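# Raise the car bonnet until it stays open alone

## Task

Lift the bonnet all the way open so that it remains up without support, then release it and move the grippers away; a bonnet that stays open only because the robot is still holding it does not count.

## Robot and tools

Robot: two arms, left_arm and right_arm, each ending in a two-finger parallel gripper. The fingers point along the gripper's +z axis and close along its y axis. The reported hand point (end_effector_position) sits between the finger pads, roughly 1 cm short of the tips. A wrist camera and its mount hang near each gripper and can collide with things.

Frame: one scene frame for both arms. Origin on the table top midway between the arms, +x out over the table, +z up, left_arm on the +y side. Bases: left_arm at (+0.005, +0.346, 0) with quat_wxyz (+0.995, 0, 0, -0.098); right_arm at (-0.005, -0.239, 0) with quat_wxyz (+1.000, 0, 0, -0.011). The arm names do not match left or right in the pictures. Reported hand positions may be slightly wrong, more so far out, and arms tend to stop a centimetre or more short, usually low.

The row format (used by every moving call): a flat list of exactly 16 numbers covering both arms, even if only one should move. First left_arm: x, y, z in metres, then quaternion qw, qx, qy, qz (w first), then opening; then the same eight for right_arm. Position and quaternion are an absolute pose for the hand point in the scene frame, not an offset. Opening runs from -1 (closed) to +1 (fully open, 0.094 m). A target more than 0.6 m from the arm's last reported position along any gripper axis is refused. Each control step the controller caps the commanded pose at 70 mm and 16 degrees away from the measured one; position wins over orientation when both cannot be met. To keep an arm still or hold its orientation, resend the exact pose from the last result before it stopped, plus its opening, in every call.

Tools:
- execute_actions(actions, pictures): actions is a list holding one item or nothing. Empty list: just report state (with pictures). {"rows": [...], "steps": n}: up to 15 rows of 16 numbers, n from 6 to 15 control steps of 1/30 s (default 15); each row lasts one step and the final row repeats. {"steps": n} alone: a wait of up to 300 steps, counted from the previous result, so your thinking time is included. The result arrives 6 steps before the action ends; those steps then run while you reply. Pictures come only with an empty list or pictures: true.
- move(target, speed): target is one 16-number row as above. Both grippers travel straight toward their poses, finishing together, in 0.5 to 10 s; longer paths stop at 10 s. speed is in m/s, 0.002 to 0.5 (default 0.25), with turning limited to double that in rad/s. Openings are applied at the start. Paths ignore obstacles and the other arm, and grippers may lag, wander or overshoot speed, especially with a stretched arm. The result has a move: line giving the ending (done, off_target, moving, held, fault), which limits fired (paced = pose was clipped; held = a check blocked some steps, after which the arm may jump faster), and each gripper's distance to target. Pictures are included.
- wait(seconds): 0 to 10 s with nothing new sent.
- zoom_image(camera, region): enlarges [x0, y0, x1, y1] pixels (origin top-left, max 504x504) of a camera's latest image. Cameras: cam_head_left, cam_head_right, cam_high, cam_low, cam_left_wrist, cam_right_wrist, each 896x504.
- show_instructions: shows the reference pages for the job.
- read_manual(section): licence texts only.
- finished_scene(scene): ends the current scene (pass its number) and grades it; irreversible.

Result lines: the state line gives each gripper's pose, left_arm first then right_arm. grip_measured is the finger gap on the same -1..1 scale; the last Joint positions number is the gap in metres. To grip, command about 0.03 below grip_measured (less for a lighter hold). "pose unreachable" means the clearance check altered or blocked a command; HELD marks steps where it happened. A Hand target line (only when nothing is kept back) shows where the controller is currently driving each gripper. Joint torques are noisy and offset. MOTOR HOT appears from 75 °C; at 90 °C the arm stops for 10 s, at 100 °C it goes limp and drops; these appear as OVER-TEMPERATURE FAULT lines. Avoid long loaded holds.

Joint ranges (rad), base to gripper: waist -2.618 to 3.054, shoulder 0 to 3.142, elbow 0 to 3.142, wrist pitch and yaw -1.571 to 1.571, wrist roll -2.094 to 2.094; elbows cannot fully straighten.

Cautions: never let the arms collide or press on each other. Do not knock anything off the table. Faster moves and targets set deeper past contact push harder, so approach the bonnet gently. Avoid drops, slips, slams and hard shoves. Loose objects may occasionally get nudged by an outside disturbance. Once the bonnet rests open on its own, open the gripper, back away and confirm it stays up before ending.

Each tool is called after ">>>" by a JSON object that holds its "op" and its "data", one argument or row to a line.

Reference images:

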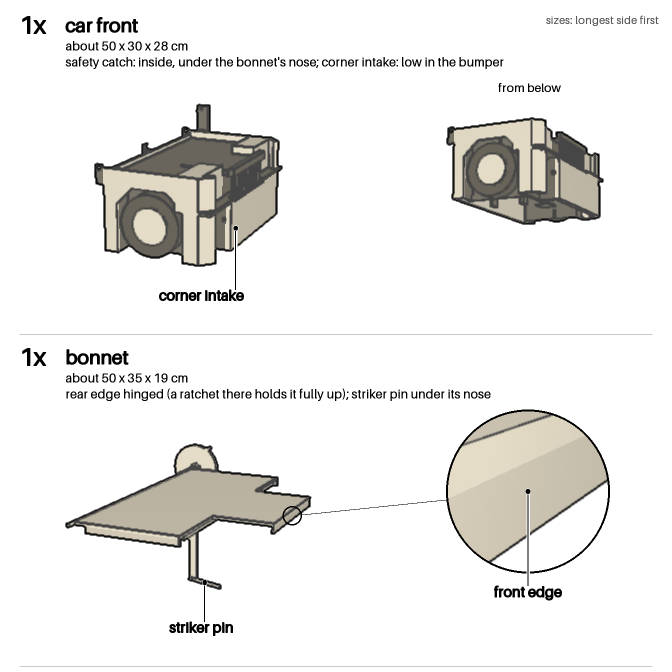

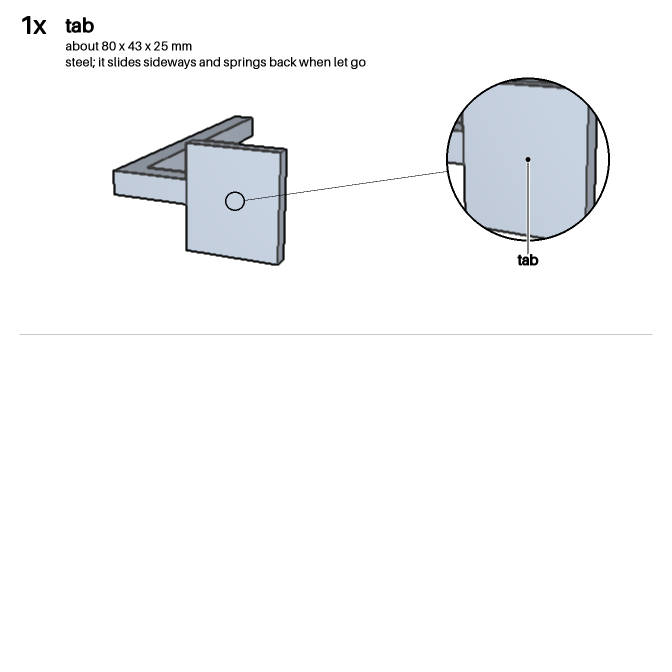

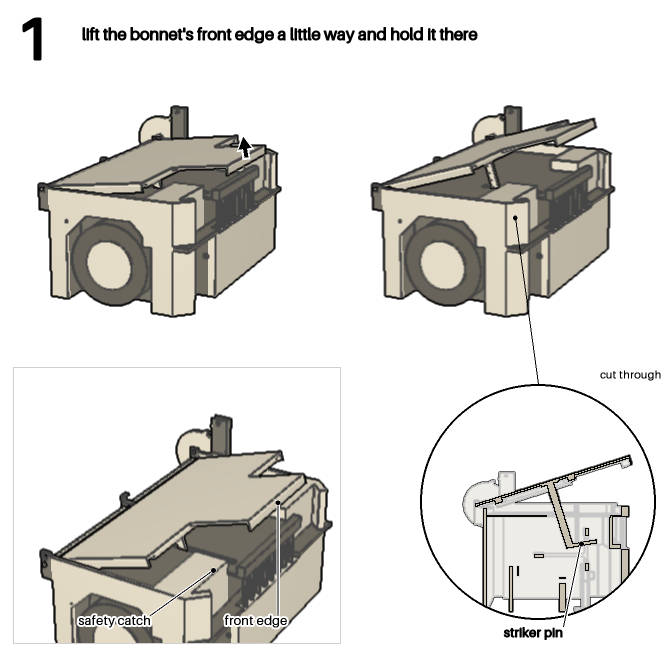

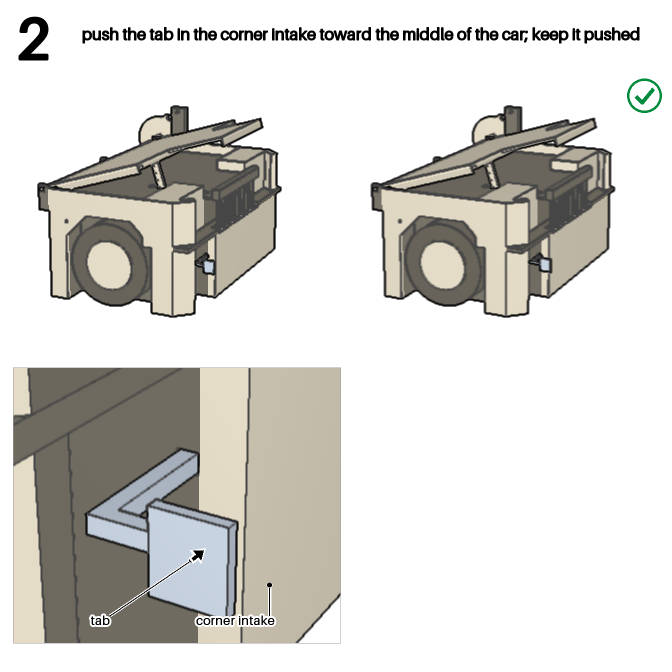

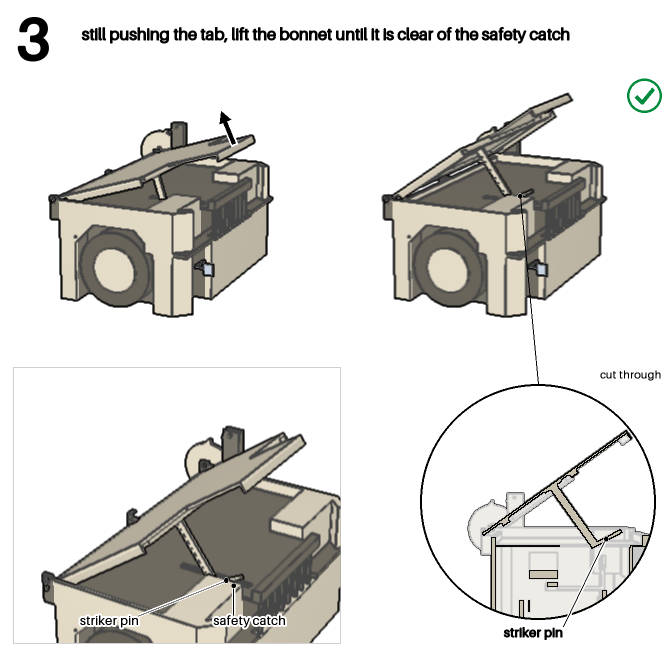

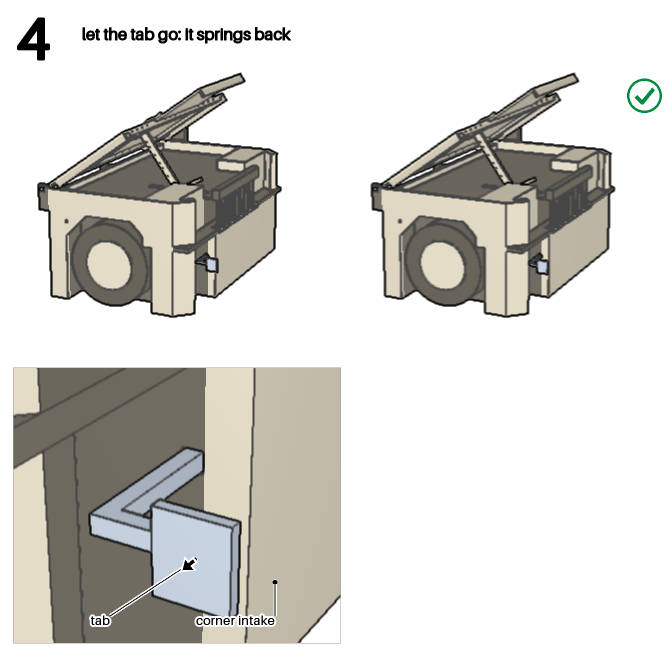

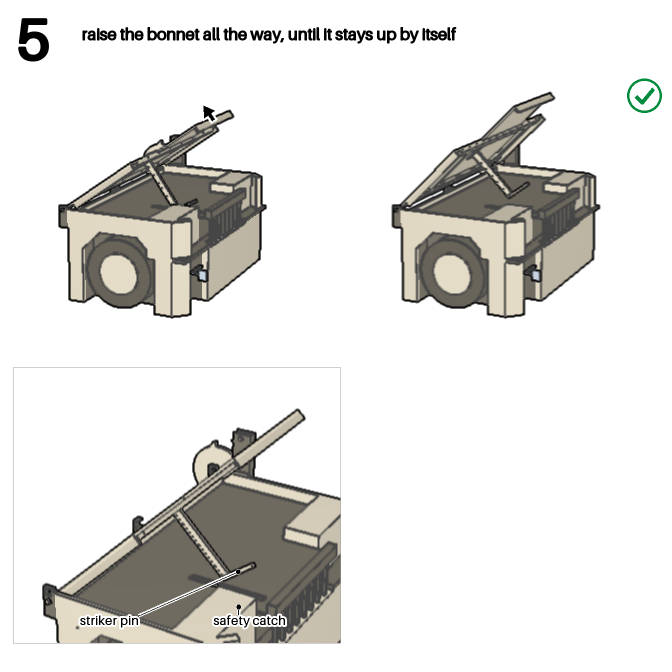

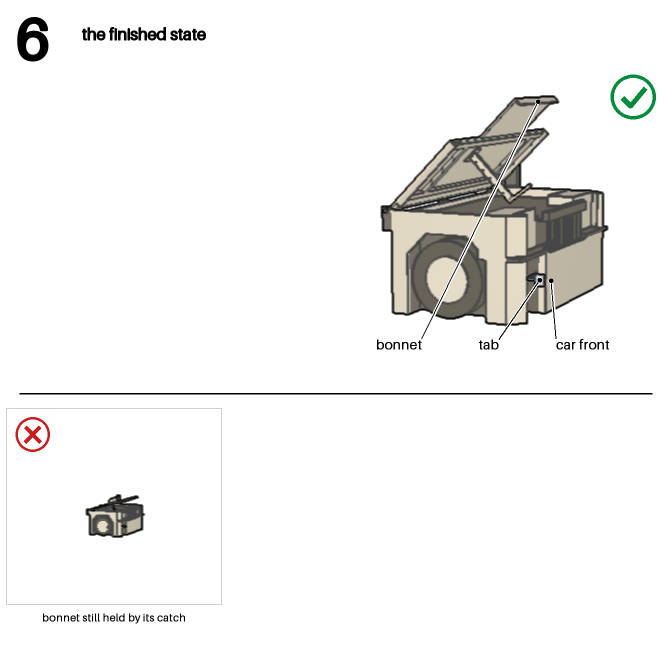

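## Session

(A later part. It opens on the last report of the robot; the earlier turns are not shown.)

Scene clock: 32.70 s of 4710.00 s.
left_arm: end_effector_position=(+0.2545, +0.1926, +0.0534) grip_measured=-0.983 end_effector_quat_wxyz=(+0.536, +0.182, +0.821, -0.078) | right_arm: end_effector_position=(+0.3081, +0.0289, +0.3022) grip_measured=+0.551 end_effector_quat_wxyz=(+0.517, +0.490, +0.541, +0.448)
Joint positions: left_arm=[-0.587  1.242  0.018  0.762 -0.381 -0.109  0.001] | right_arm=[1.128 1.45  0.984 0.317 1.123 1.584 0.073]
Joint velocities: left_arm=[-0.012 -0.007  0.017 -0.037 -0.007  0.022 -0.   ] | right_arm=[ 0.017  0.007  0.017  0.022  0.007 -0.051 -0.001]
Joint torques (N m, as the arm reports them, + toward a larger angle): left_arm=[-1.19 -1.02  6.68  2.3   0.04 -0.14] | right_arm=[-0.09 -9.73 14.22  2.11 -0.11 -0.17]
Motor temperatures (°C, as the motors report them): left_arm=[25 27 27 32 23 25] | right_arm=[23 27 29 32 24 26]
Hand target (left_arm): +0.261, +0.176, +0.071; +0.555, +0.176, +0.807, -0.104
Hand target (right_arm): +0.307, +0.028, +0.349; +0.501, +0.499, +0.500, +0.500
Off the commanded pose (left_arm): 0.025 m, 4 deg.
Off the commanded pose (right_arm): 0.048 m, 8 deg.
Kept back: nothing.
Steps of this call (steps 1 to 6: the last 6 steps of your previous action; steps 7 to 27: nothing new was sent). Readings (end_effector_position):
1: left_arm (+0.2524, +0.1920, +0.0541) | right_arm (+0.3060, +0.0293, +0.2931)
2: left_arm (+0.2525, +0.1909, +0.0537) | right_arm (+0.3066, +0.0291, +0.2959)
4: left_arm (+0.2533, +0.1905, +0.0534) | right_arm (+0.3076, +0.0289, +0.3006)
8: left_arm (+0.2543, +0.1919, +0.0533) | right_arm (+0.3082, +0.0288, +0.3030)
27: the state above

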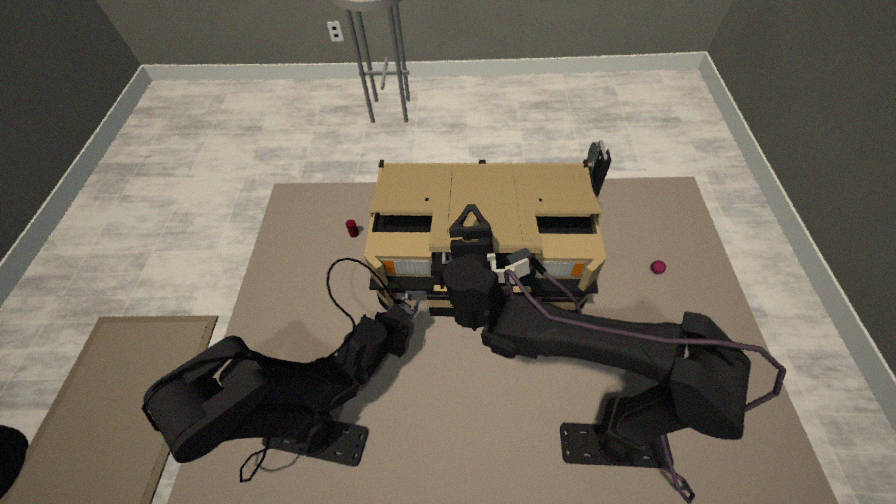

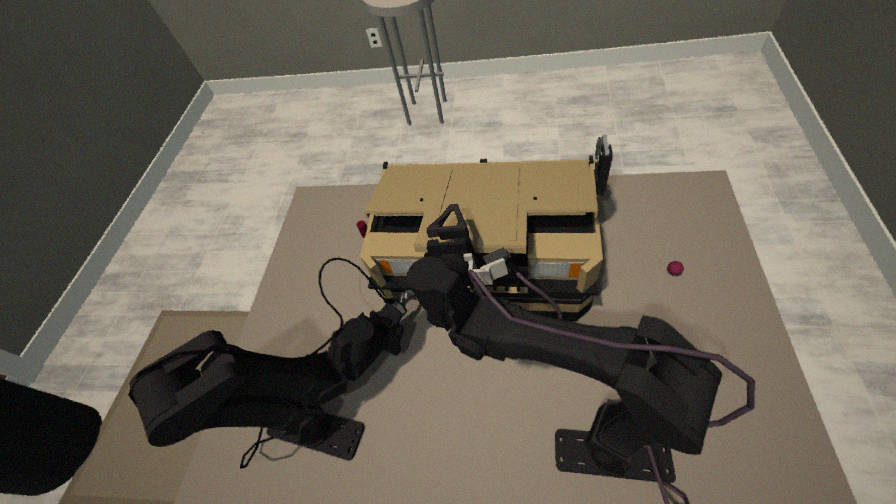

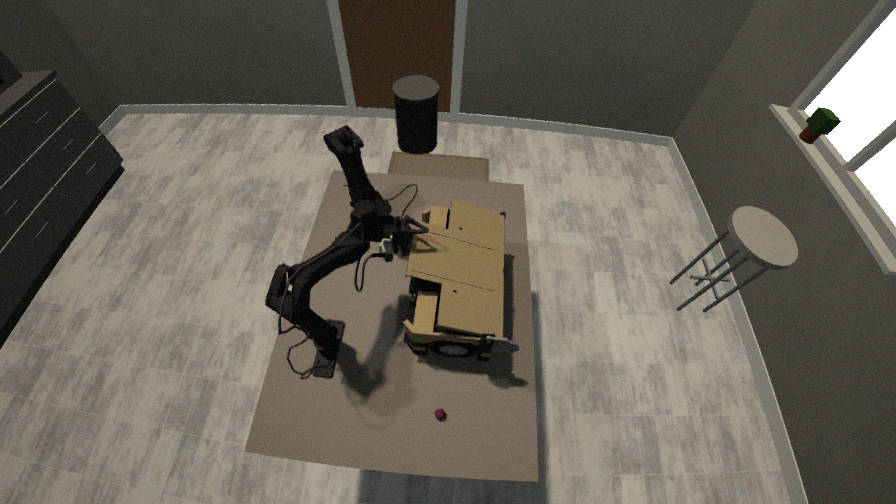

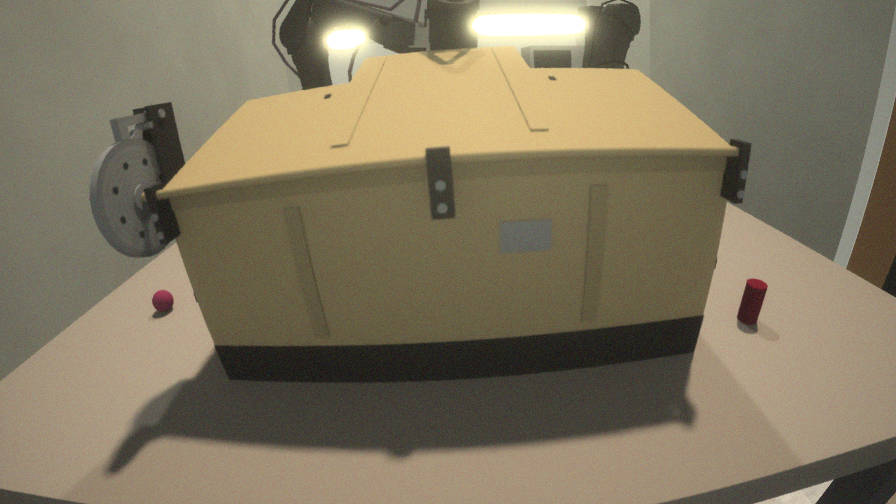

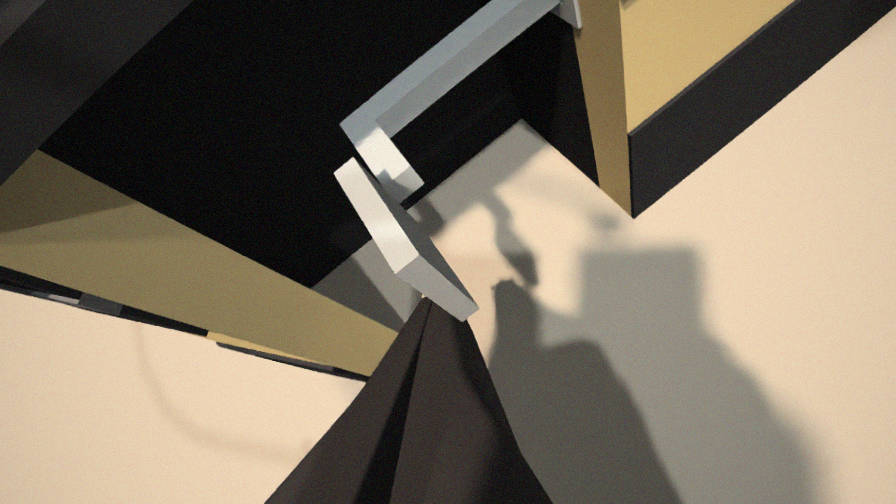

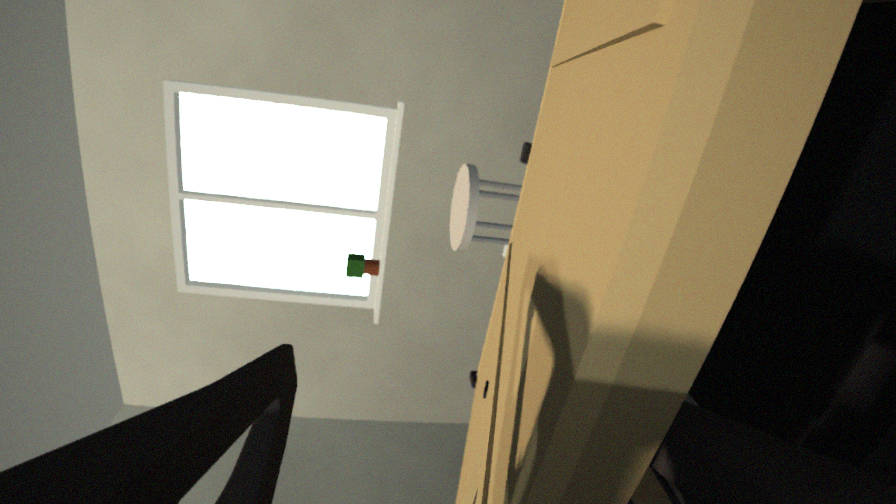

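>>> {"op": "execute_actions", "data": {
  "actions": [
    {"rows":[[0.255,0.20,0.07,0.521,0.204,0.818,-0.13,-1,0.308,0.03,0.35,0.5,0.5,0.5,0.5,0.55],[0.255,0.205,0.07,0.521,0.204,0.818,-0.13,-1,0.308,0.03,0.35,0.5,0.5,0.5,0.5,0.55],[0.255,0.21,0.07,0.521,0.204,0.818,-0.13,-1,0.308,0.03,0.35,0.5,0.5,0.5,0.5,0.55],[0.255,0.214,0.07,0.521,0.204,0.818,-0.13,-1,0.308,0.03,0.35,0.5,0.5,0.5,0.5,0.55],[0.255,0.214,0.07,0.521,0.204,0.818,-0.13,-1,0.308,0.03,0.35,0.5,0.5,0.5,0.5,0.55],[0.255,0.214,0.07,0.521,0.204,0.818,-0.13,-1,0.308,0.03,0.35,0.5,0.5,0.5,0.5,0.55],[0.255,0.214,0.07,0.521,0.204,0.818,-0.13,-1,0.308,0.03,0.35,0.5,0.5,0.5,0.5,0.55],[0.255,0.214,0.07,0.521,0.204,0.818,-0.13,-1,0.308,0.03,0.35,0.5,0.5,0.5,0.5,0.55],[0.257,0.214,0.075,0.521,0.204,0.818,-0.13,-1,0.308,0.03,0.35,0.5,0.5,0.5,0.5,0.55],[0.259,0.214,0.08,0.521,0.204,0.818,-0.13,-1,0.308,0.03,0.35,0.5,0.5,0.5,0.5,0.55],[0.261,0.213,0.085,0.521,0.204,0.818,-0.13,-1,0.308,0.03,0.35,0.5,0.5,0.5,0.5,0.55],[0.263,0.212,0.09,0.521,0.204,0.818,-0.13,-1,0.308,0.03,0.35,0.5,0.5,0.5,0.5,0.55],[0.265,0.211,0.093,0.521,0.204,0.818,-0.13,-1,0.308,0.03,0.35,0.5,0.5,0.5,0.5,0.55]],"steps":15}
  ]
}}

>>> {"op": "wait", "data": {
  "seconds": 0.6
}}

Scene clock: 33.70 s of 4710.00 s.
left_arm: end_effector_position=(+0.2664, +0.2167, +0.0825) grip_measured=-0.984 end_effector_quat_wxyz=(+0.562, +0.163, +0.803, -0.113) | right_arm: end_effector_position=(+0.3081, +0.0290, +0.3022) grip_measured=+0.551 end_effector_quat_wxyz=(+0.517, +0.490, +0.541, +0.448)
Joint positions: left_arm=[-0.353  0.978  0.002  0.622 -0.14  -0.05   0.001] | right_arm=[1.128 1.45  0.984 0.317 1.123 1.584 0.073]
Joint velocities: left_arm=[ 0.369 -0.486 -0.002 -0.637  0.535  0.168  0.   ] | right_arm=[-0.027 -0.002 -0.017 -0.066 -0.066 -0.037  0.   ]
Joint torques (N m, as the arm reports them, + toward a larger angle): left_arm=[ 0.66 -3.5   5.56  1.97  0.03  0.08] | right_arm=[-0.1  -9.9  14.14  2.12 -0.11 -0.17]
Motor temperatures (°C, as the motors report them): left_arm=[25 27 27 32 23 25] | right_arm=[23 27 29 32 24 26]
Steps of this call (steps 1 to 21: nothing new was sent; steps 22 to 30: the first 9 steps of this action). Readings (end_effector_position):
22: left_arm (+0.2549, +0.1936, +0.0543) | right_arm (+0.3081, +0.0289, +0.3022)
23: left_arm (+0.2573, +0.1989, +0.0590) | right_arm (+0.3081, +0.0289, +0.3022)
25: left_arm (+0.2647, +0.2102, +0.0741) | right_arm (+0.3081, +0.0289, +0.3022)
29: left_arm (+0.2673, +0.2158, +0.0838) | right_arm (+0.3081, +0.0290, +0.3022)
30: the state above

Scene clock: 34.50 s of 4710.00 s.
left_arm: end_effector_position=(+0.2587, +0.2117, +0.0784) grip_measured=-0.984 end_effector_quat_wxyz=(+0.514, +0.201, +0.824, -0.128) | right_arm: end_effector_position=(+0.3081, +0.0290, +0.3021) grip_measured=+0.551 end_effector_quat_wxyz=(+0.517, +0.490, +0.541, +0.448)
Joint positions: left_arm=[-0.303  0.87   0.075  0.341 -0.014 -0.011  0.001] | right_arm=[1.128 1.45  0.984 0.316 1.123 1.584 0.073]
Joint velocities: left_arm=[ 0.007 -0.002  0.002 -0.066 -0.022 -0.022 -0.   ] | right_arm=[ 0.002  0.002 -0.017  0.007  0.037 -0.007 -0.001]
Joint torques (N m, as the arm reports them, + toward a larger angle): left_arm=[ 0.92 -2.71  7.23  1.84  0.1   0.09] | right_arm=[-0.09 -9.9  14.14  2.11 -0.11 -0.17]
Motor temperatures (°C, as the motors report them): left_arm=[25 27 27 32 23 25] | right_arm=[23 27 29 32 24 26]
Hand target (left_arm): +0.264, +0.211, +0.092; +0.528, +0.201, +0.815, -0.130
Hand target (right_arm): +0.306, +0.028, +0.349; +0.501, +0.499, +0.500, +0.500
Off the commanded pose (left_arm): 0.016 m, 1 deg.
Off the commanded pose (right_arm): 0.048 m, 8 deg.
Kept back: nothing.
Steps of this call (steps 1 to 6: the last 6 steps of your previous action; steps 7 to 24: nothing new was sent). Readings (end_effector_position):
1: left_arm (+0.2651, +0.2175, +0.0813) | right_arm (+0.3081, +0.0290, +0.3022)
2: left_arm (+0.2635, +0.2184, +0.0806) | right_arm (+0.3081, +0.0290, +0.3022)
4: left_arm (+0.2620, +0.2184, +0.0817) | right_arm (+0.3081, +0.0290, +0.3022)
8: left_arm (+0.2653, +0.2131, +0.0908) | right_arm (+0.3081, +0.0290, +0.3022)
24: the state above

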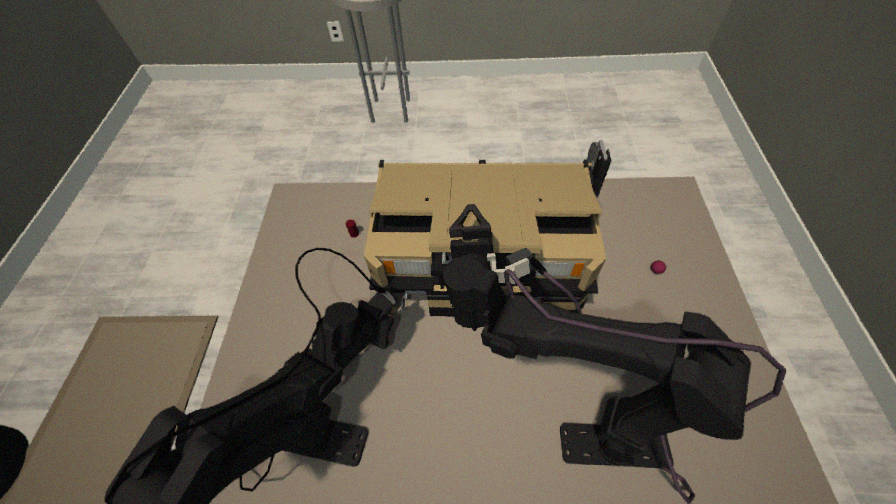

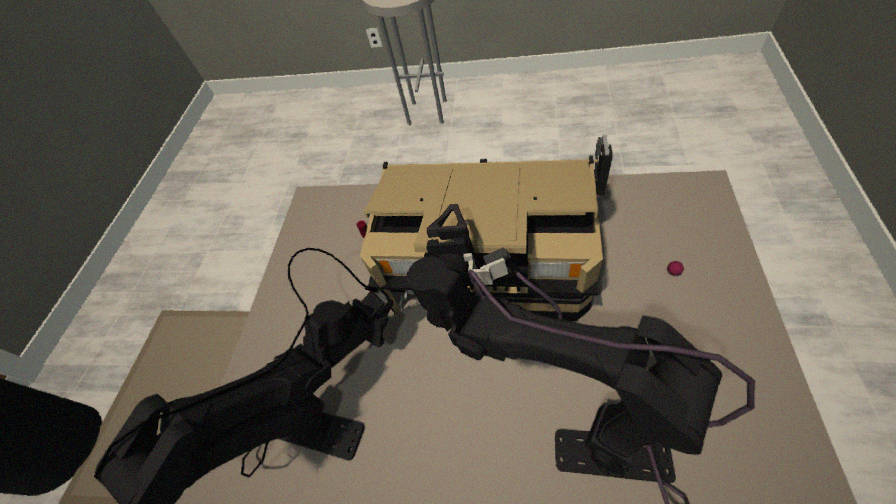

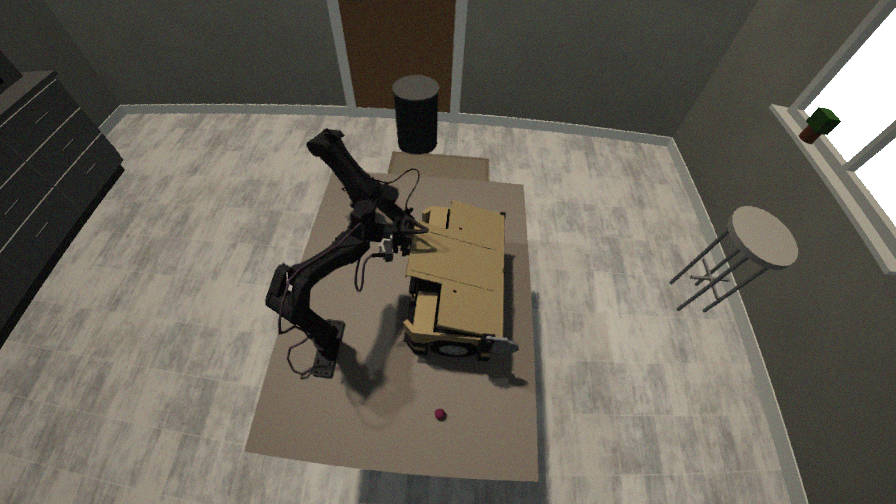

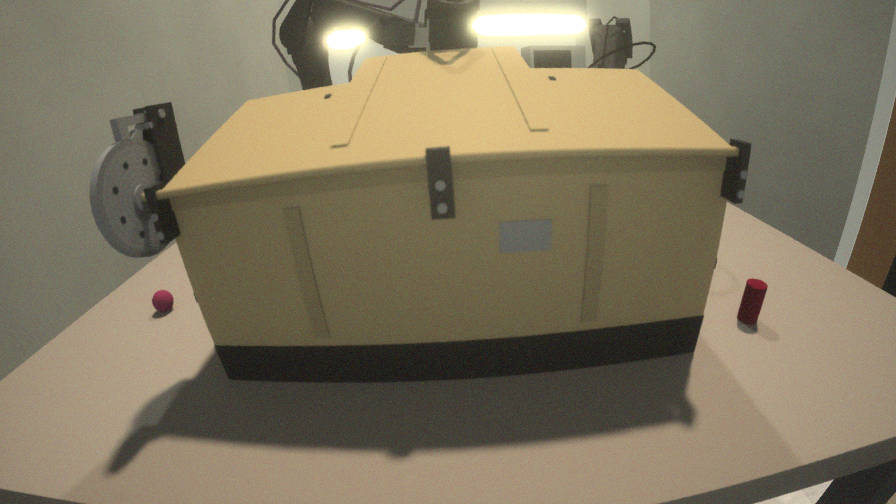

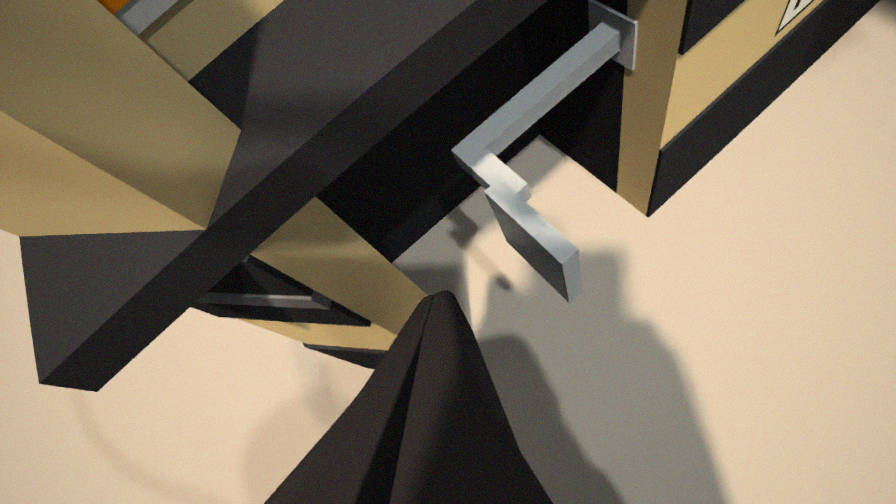

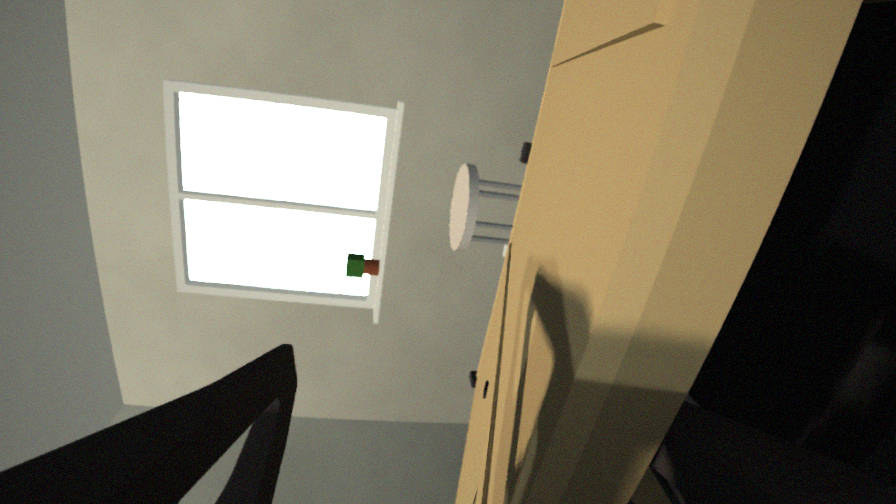

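>>> {"op": "move", "data": {
  "target": [0.277,0.175,0.098,0.515,0.239,0.808,-0.153,-1,0.308,0.03,0.35,0.5,0.5,0.5,0.5,0.55],
  "speed": 0.03
}}

Scene clock: 37.27 s of 4710.00 s.
left_arm: end_effector_position=(+0.2714, +0.1918, +0.0822) grip_measured=-0.984 end_effector_quat_wxyz=(+0.500, +0.223, +0.826, -0.134) | right_arm: end_effector_position=(+0.3076, +0.0304, +0.2916) grip_measured=+0.551 end_effector_quat_wxyz=(+0.514, +0.485, +0.556, +0.438)
Joint positions: left_arm=[-0.334  1.024  0.165  0.377 -0.002  0.     0.001] | right_arm=[1.128 1.454 0.975 0.279 1.109 1.602 0.073]
Joint velocities: left_arm=[-0.007 -0.012  0.017  0.022  0.051  0.007 -0.   ] | right_arm=[ 0.002 -0.007 -0.007 -0.037  0.007  0.037 -0.   ]
Joint torques (N m, as the arm reports them, + toward a larger angle): left_arm=[-1.56 -0.54  7.8   2.21  0.28  0.12] | right_arm=[ -0.07 -10.69  14.53   2.4    0.07  -0.27]
Motor temperatures (°C, as the motors report them): left_arm=[25 27 27 33 23 25] | right_arm=[23 27 29 32 24 26]
Hand target (left_arm): +0.276, +0.177, +0.099; +0.515, +0.239, +0.809, -0.153
Hand target (right_arm): +0.306, +0.027, +0.348; +0.500, +0.500, +0.500, +0.499
Off the commanded pose (left_arm): 0.024 m, 4 deg.
Off the commanded pose (right_arm): 0.058 m, 10 deg.
Kept back: nothing.
move: off_target (left_arm, right_arm)

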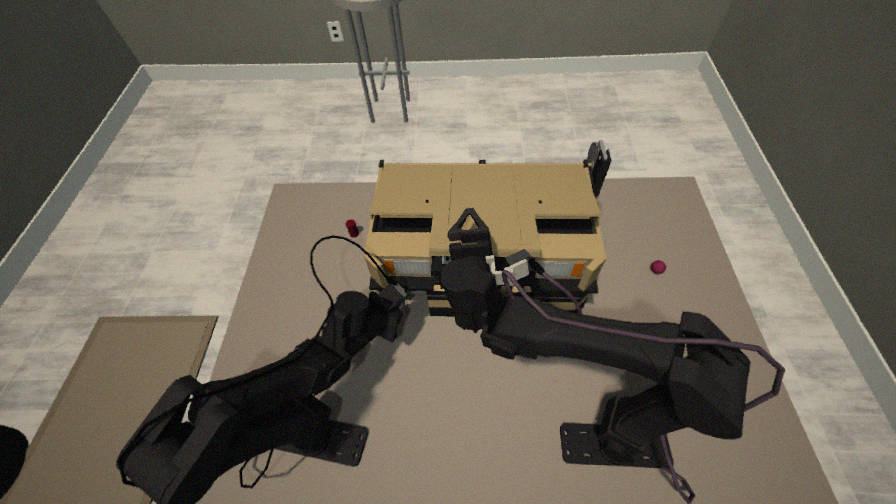

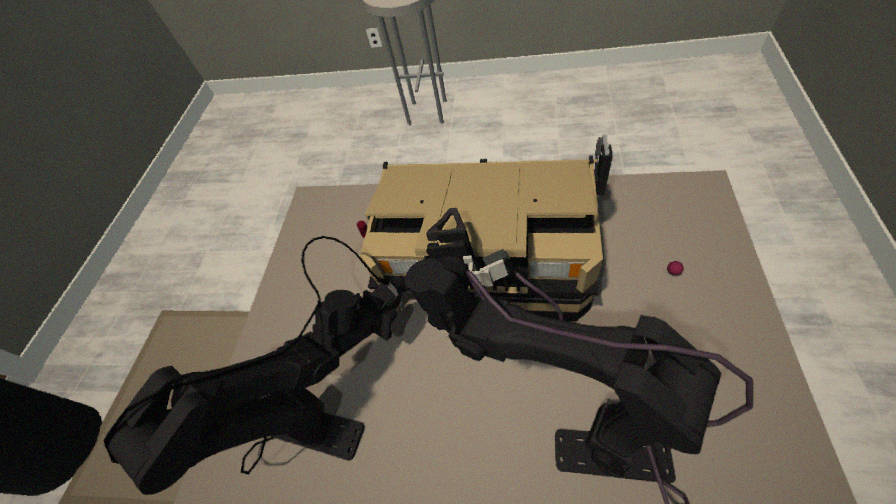

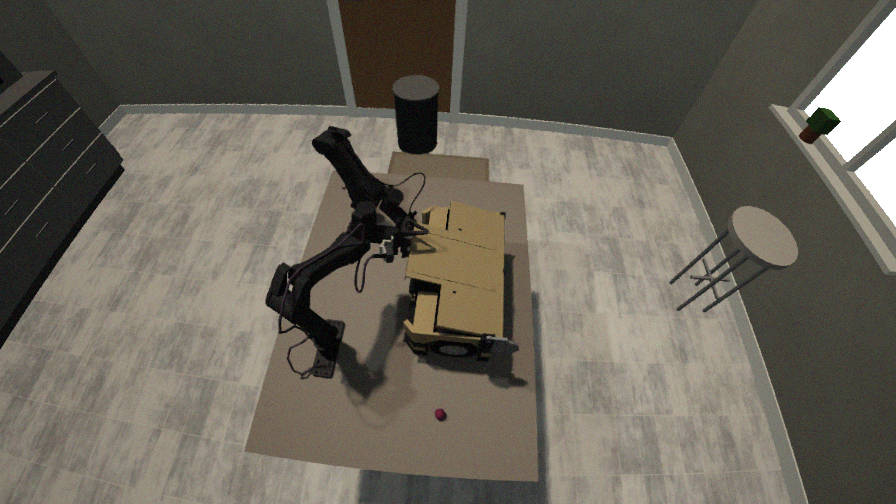

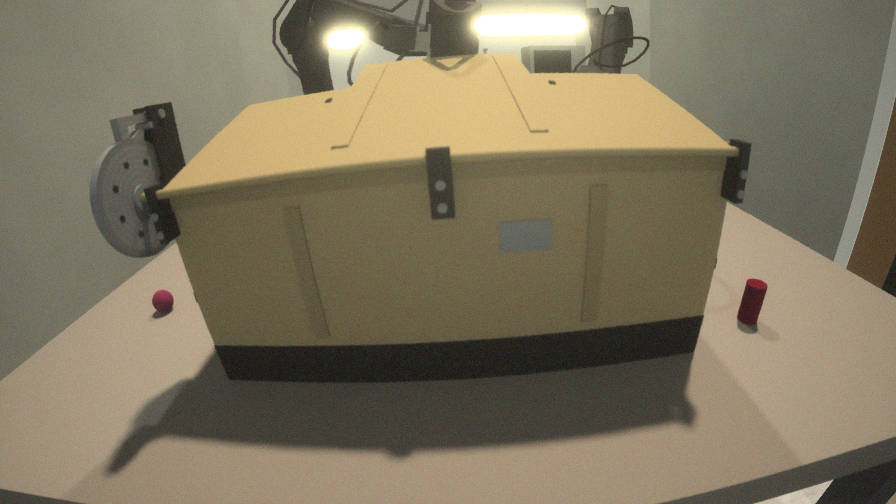

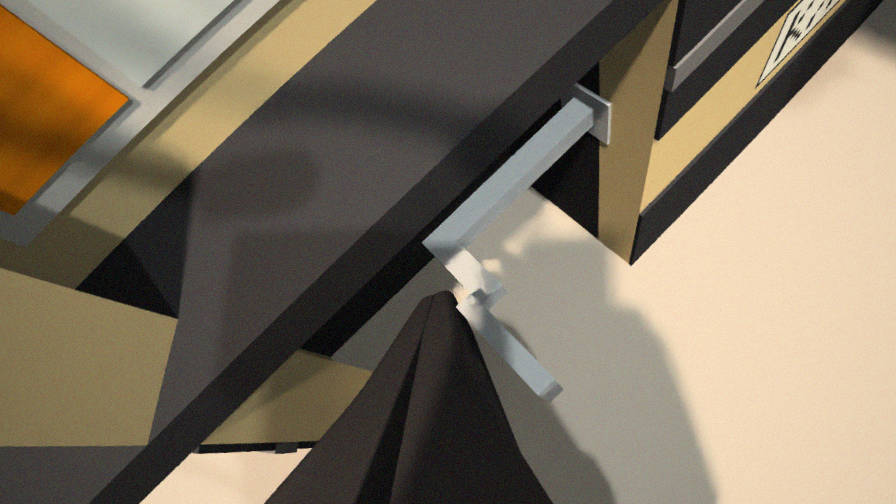

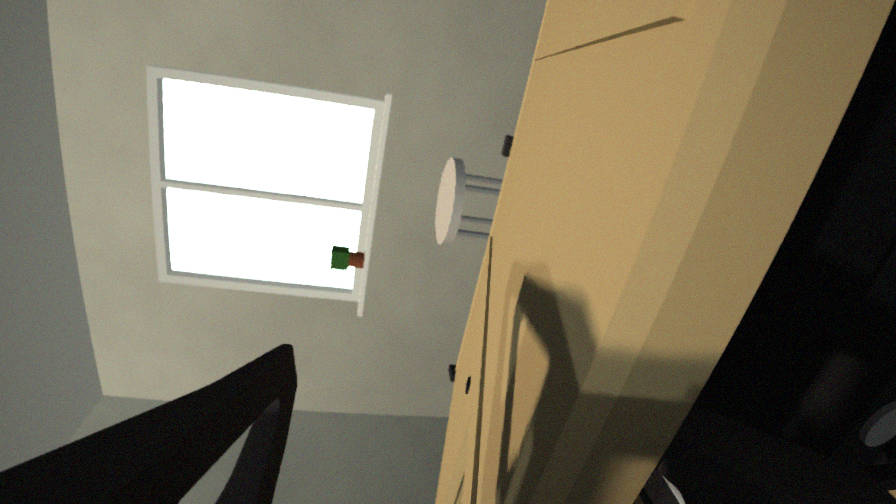

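>>> {"op": "execute_actions", "data": {
  "actions": [
    {"rows":[[0.275,0.17,0.097,0.512,0.253,0.804,-0.162,-1,0.308,0.03,0.353,0.5,0.5,0.5,0.5,0.55],[0.275,0.17,0.097,0.512,0.253,0.804,-0.162,-1,0.308,0.03,0.353,0.5,0.5,0.5,0.5,0.55],[0.272,0.164,0.097,0.509,0.267,0.799,-0.17,-1,0.308,0.03,0.356,0.5,0.5,0.5,0.5,0.55],[0.272,0.164,0.097,0.509,0.267,0.799,-0.17,-1,0.308,0.03,0.356,0.5,0.5,0.5,0.5,0.55],[0.27,0.158,0.096,0.506,0.281,0.795,-0.179,-1,0.308,0.03,0.359,0.5,0.5,0.5,0.5,0.55],[0.27,0.158,0.096,0.506,0.281,0.795,-0.179,-1,0.308,0.03,0.359,0.5,0.5,0.5,0.5,0.55],[0.267,0.151,0.096,0.503,0.295,0.79,-0.188,-1,0.308,0.03,0.361,0.5,0.5,0.5,0.5,0.55],[0.267,0.151,0.096,0.503,0.295,0.79,-0.188,-1,0.308,0.03,0.361,0.5,0.5,0.5,0.5,0.55],[0.265,0.145,0.095,0.499,0.309,0.784,-0.197,-1,0.308,0.03,0.362,0.5,0.5,0.5,0.5,0.55]],"steps":15}
  ]
}}

>>> {"op": "wait", "data": {
  "seconds": 0.6
}}

Scene clock: 38.07 s of 4710.00 s.
left_arm: end_effector_position=(+0.2715, +0.1852, +0.0824) grip_measured=-0.984 end_effector_quat_wxyz=(+0.502, +0.246, +0.818, -0.136) | right_arm: end_effector_position=(+0.3091, +0.0315, +0.3045) grip_measured=+0.551 end_effector_quat_wxyz=(+0.513, +0.488, +0.548, +0.445)
Joint positions: left_arm=[-0.34   1.051  0.17   0.404  0.019  0.038  0.001] | right_arm=[1.126 1.451 1.01  0.267 1.11  1.598 0.073]
Joint velocities: left_arm=[-0.007  0.154  0.071  0.081  0.139  0.154  0.001] | right_arm=[-0.037 -0.042  0.168 -0.022 -0.066  0.007  0.001]
Joint torques (N m, as the arm reports them, + toward a larger angle): left_arm=[-2.7  -0.71  7.66  2.17  1.16  0.15] | right_arm=[  0.14 -10.56  14.63   2.2    0.06  -0.27]
Motor temperatures (°C, as the motors report them): left_arm=[25 27 27 33 23 25] | right_arm=[23 27 29 33 24 26]
Steps of this call (steps 1 to 15: nothing new was sent; steps 16 to 24: the first 9 steps of this action). Readings (end_effector_position):
16: left_arm (+0.2715, +0.1916, +0.0823) | right_arm (+0.3076, +0.0304, +0.2916)
17: left_arm (+0.2716, +0.1913, +0.0822) | right_arm (+0.3076, +0.0304, +0.2916)
19: left_arm (+0.2715, +0.1900, +0.0822) | right_arm (+0.3079, +0.0306, +0.2932)
23: left_arm (+0.2715, +0.1865, +0.0825) | right_arm (+0.3090, +0.0313, +0.3019)
24: the state above

Scene clock: 38.87 s of 4710.00 s.
left_arm: end_effector_position=(+0.2718, +0.1798, +0.0825) grip_measured=-0.984 end_effector_quat_wxyz=(+0.501, +0.264, +0.813, -0.139) | right_arm: end_effector_position=(+0.3098, +0.0320, +0.3108) grip_measured=+0.551 end_effector_quat_wxyz=(+0.513, +0.489, +0.544, +0.449)
Joint positions: left_arm=[-0.341  1.075  0.178  0.418  0.042  0.066  0.001] | right_arm=[1.125 1.45  1.027 0.263 1.11  1.595 0.073]
Joint velocities: left_arm=[-0.007  0.007 -0.012  0.037 -0.007  0.007  0.   ] | right_arm=[-0.007  0.007 -0.017 -0.037  0.066 -0.007 -0.001]
Joint torques (N m, as the arm reports them, + toward a larger angle): left_arm=[-2.7  -0.63  7.6   2.15  1.16  0.15] | right_arm=[  0.1  -10.07  14.49   2.16   0.02  -0.24]
Motor temperatures (°C, as the motors report them): left_arm=[25 27 27 33 23 25] | right_arm=[23 27 30 33 24 26]
Hand target (left_arm): +0.262, +0.149, +0.097; +0.501, +0.309, +0.785, -0.195
Hand target (right_arm): +0.307, +0.029, +0.361; +0.501, +0.500, +0.500, +0.500
Off the commanded pose (left_arm): 0.038 m, 9 deg.
Off the commanded pose (right_arm): 0.051 m, 8 deg.
Kept back: nothing.
Steps of this call (steps 1 to 6: the last 6 steps of your previous action; steps 7 to 24: nothing new was sent). Readings (end_effector_position):
1: left_arm (+0.2716, +0.1839, +0.0825) | right_arm (+0.3093, +0.0317, +0.3067)
2: left_arm (+0.2715, +0.1827, +0.0824) | right_arm (+0.3095, +0.0318, +0.3085)
4: left_arm (+0.2716, +0.1812, +0.0824) | right_arm (+0.3098, +0.0320, +0.3108)
8: left_arm (+0.2718, +0.1800, +0.0825) | right_arm (+0.3098, +0.0320, +0.3108)
24: the state above

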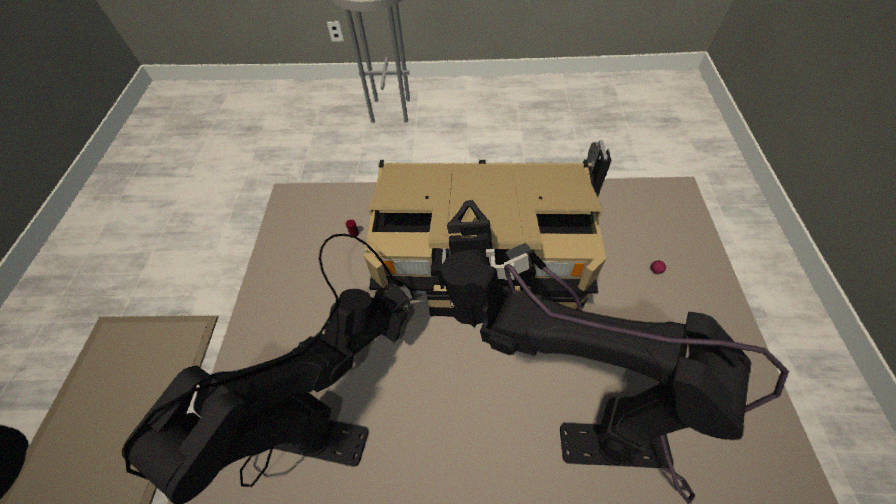

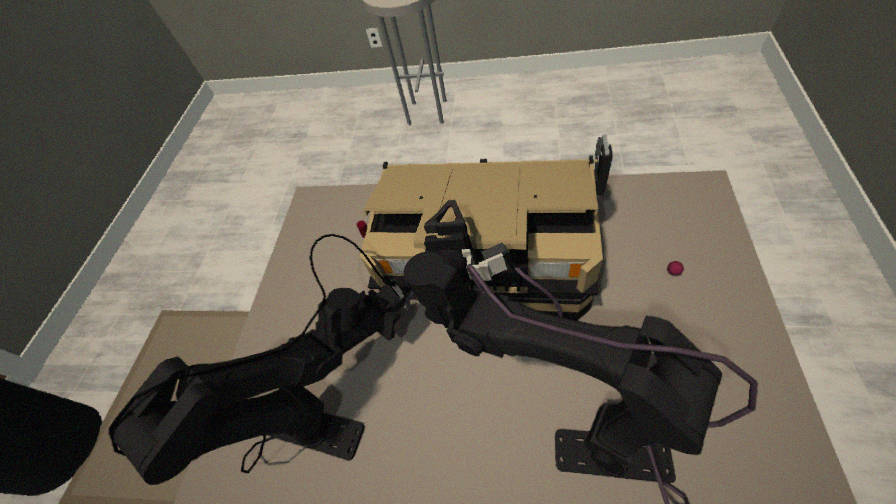

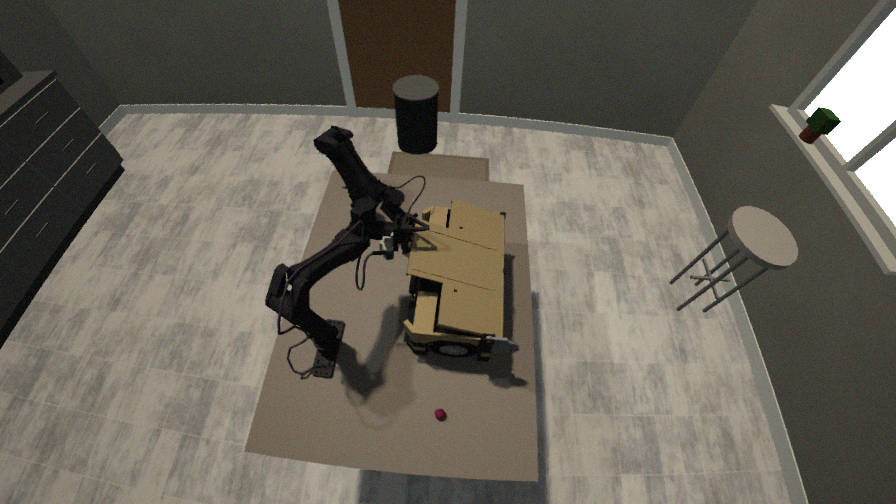

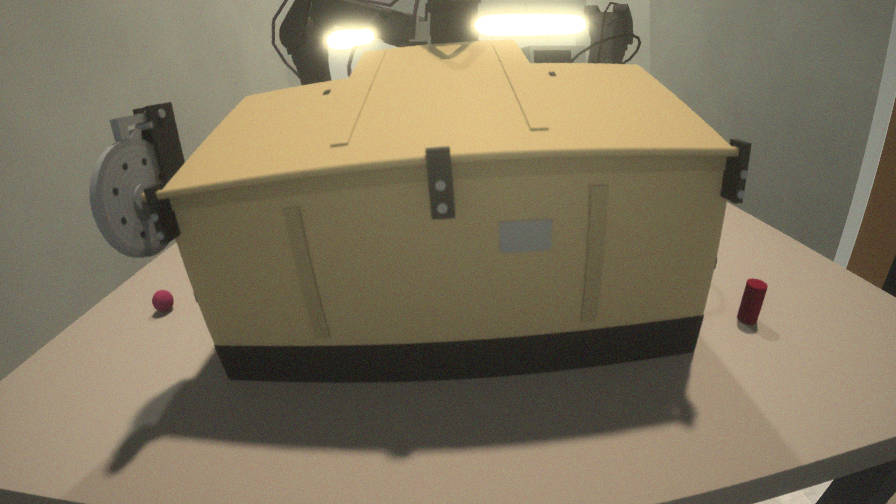

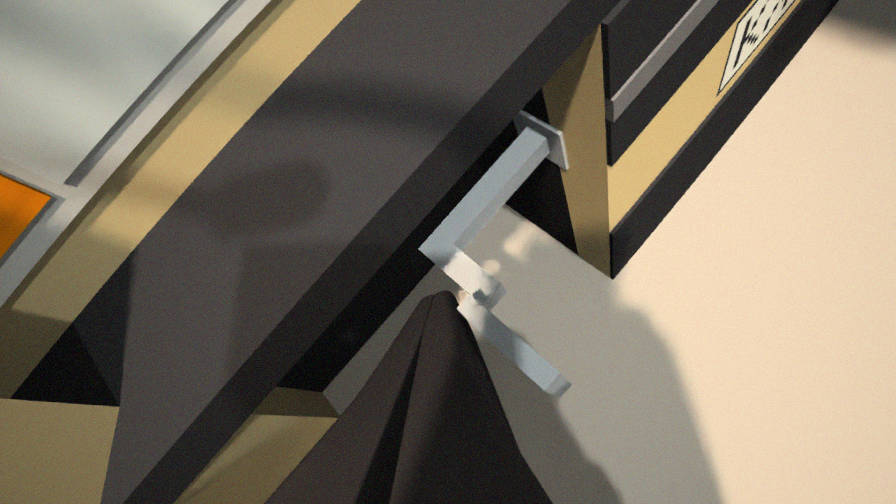

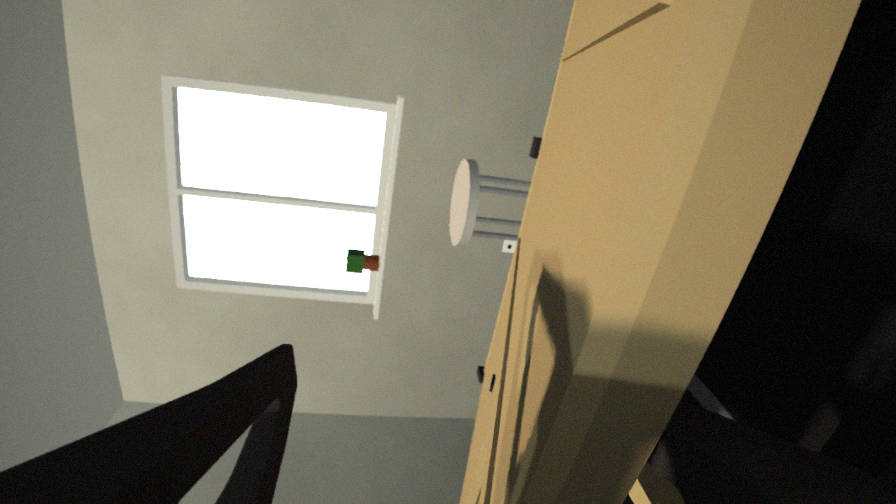

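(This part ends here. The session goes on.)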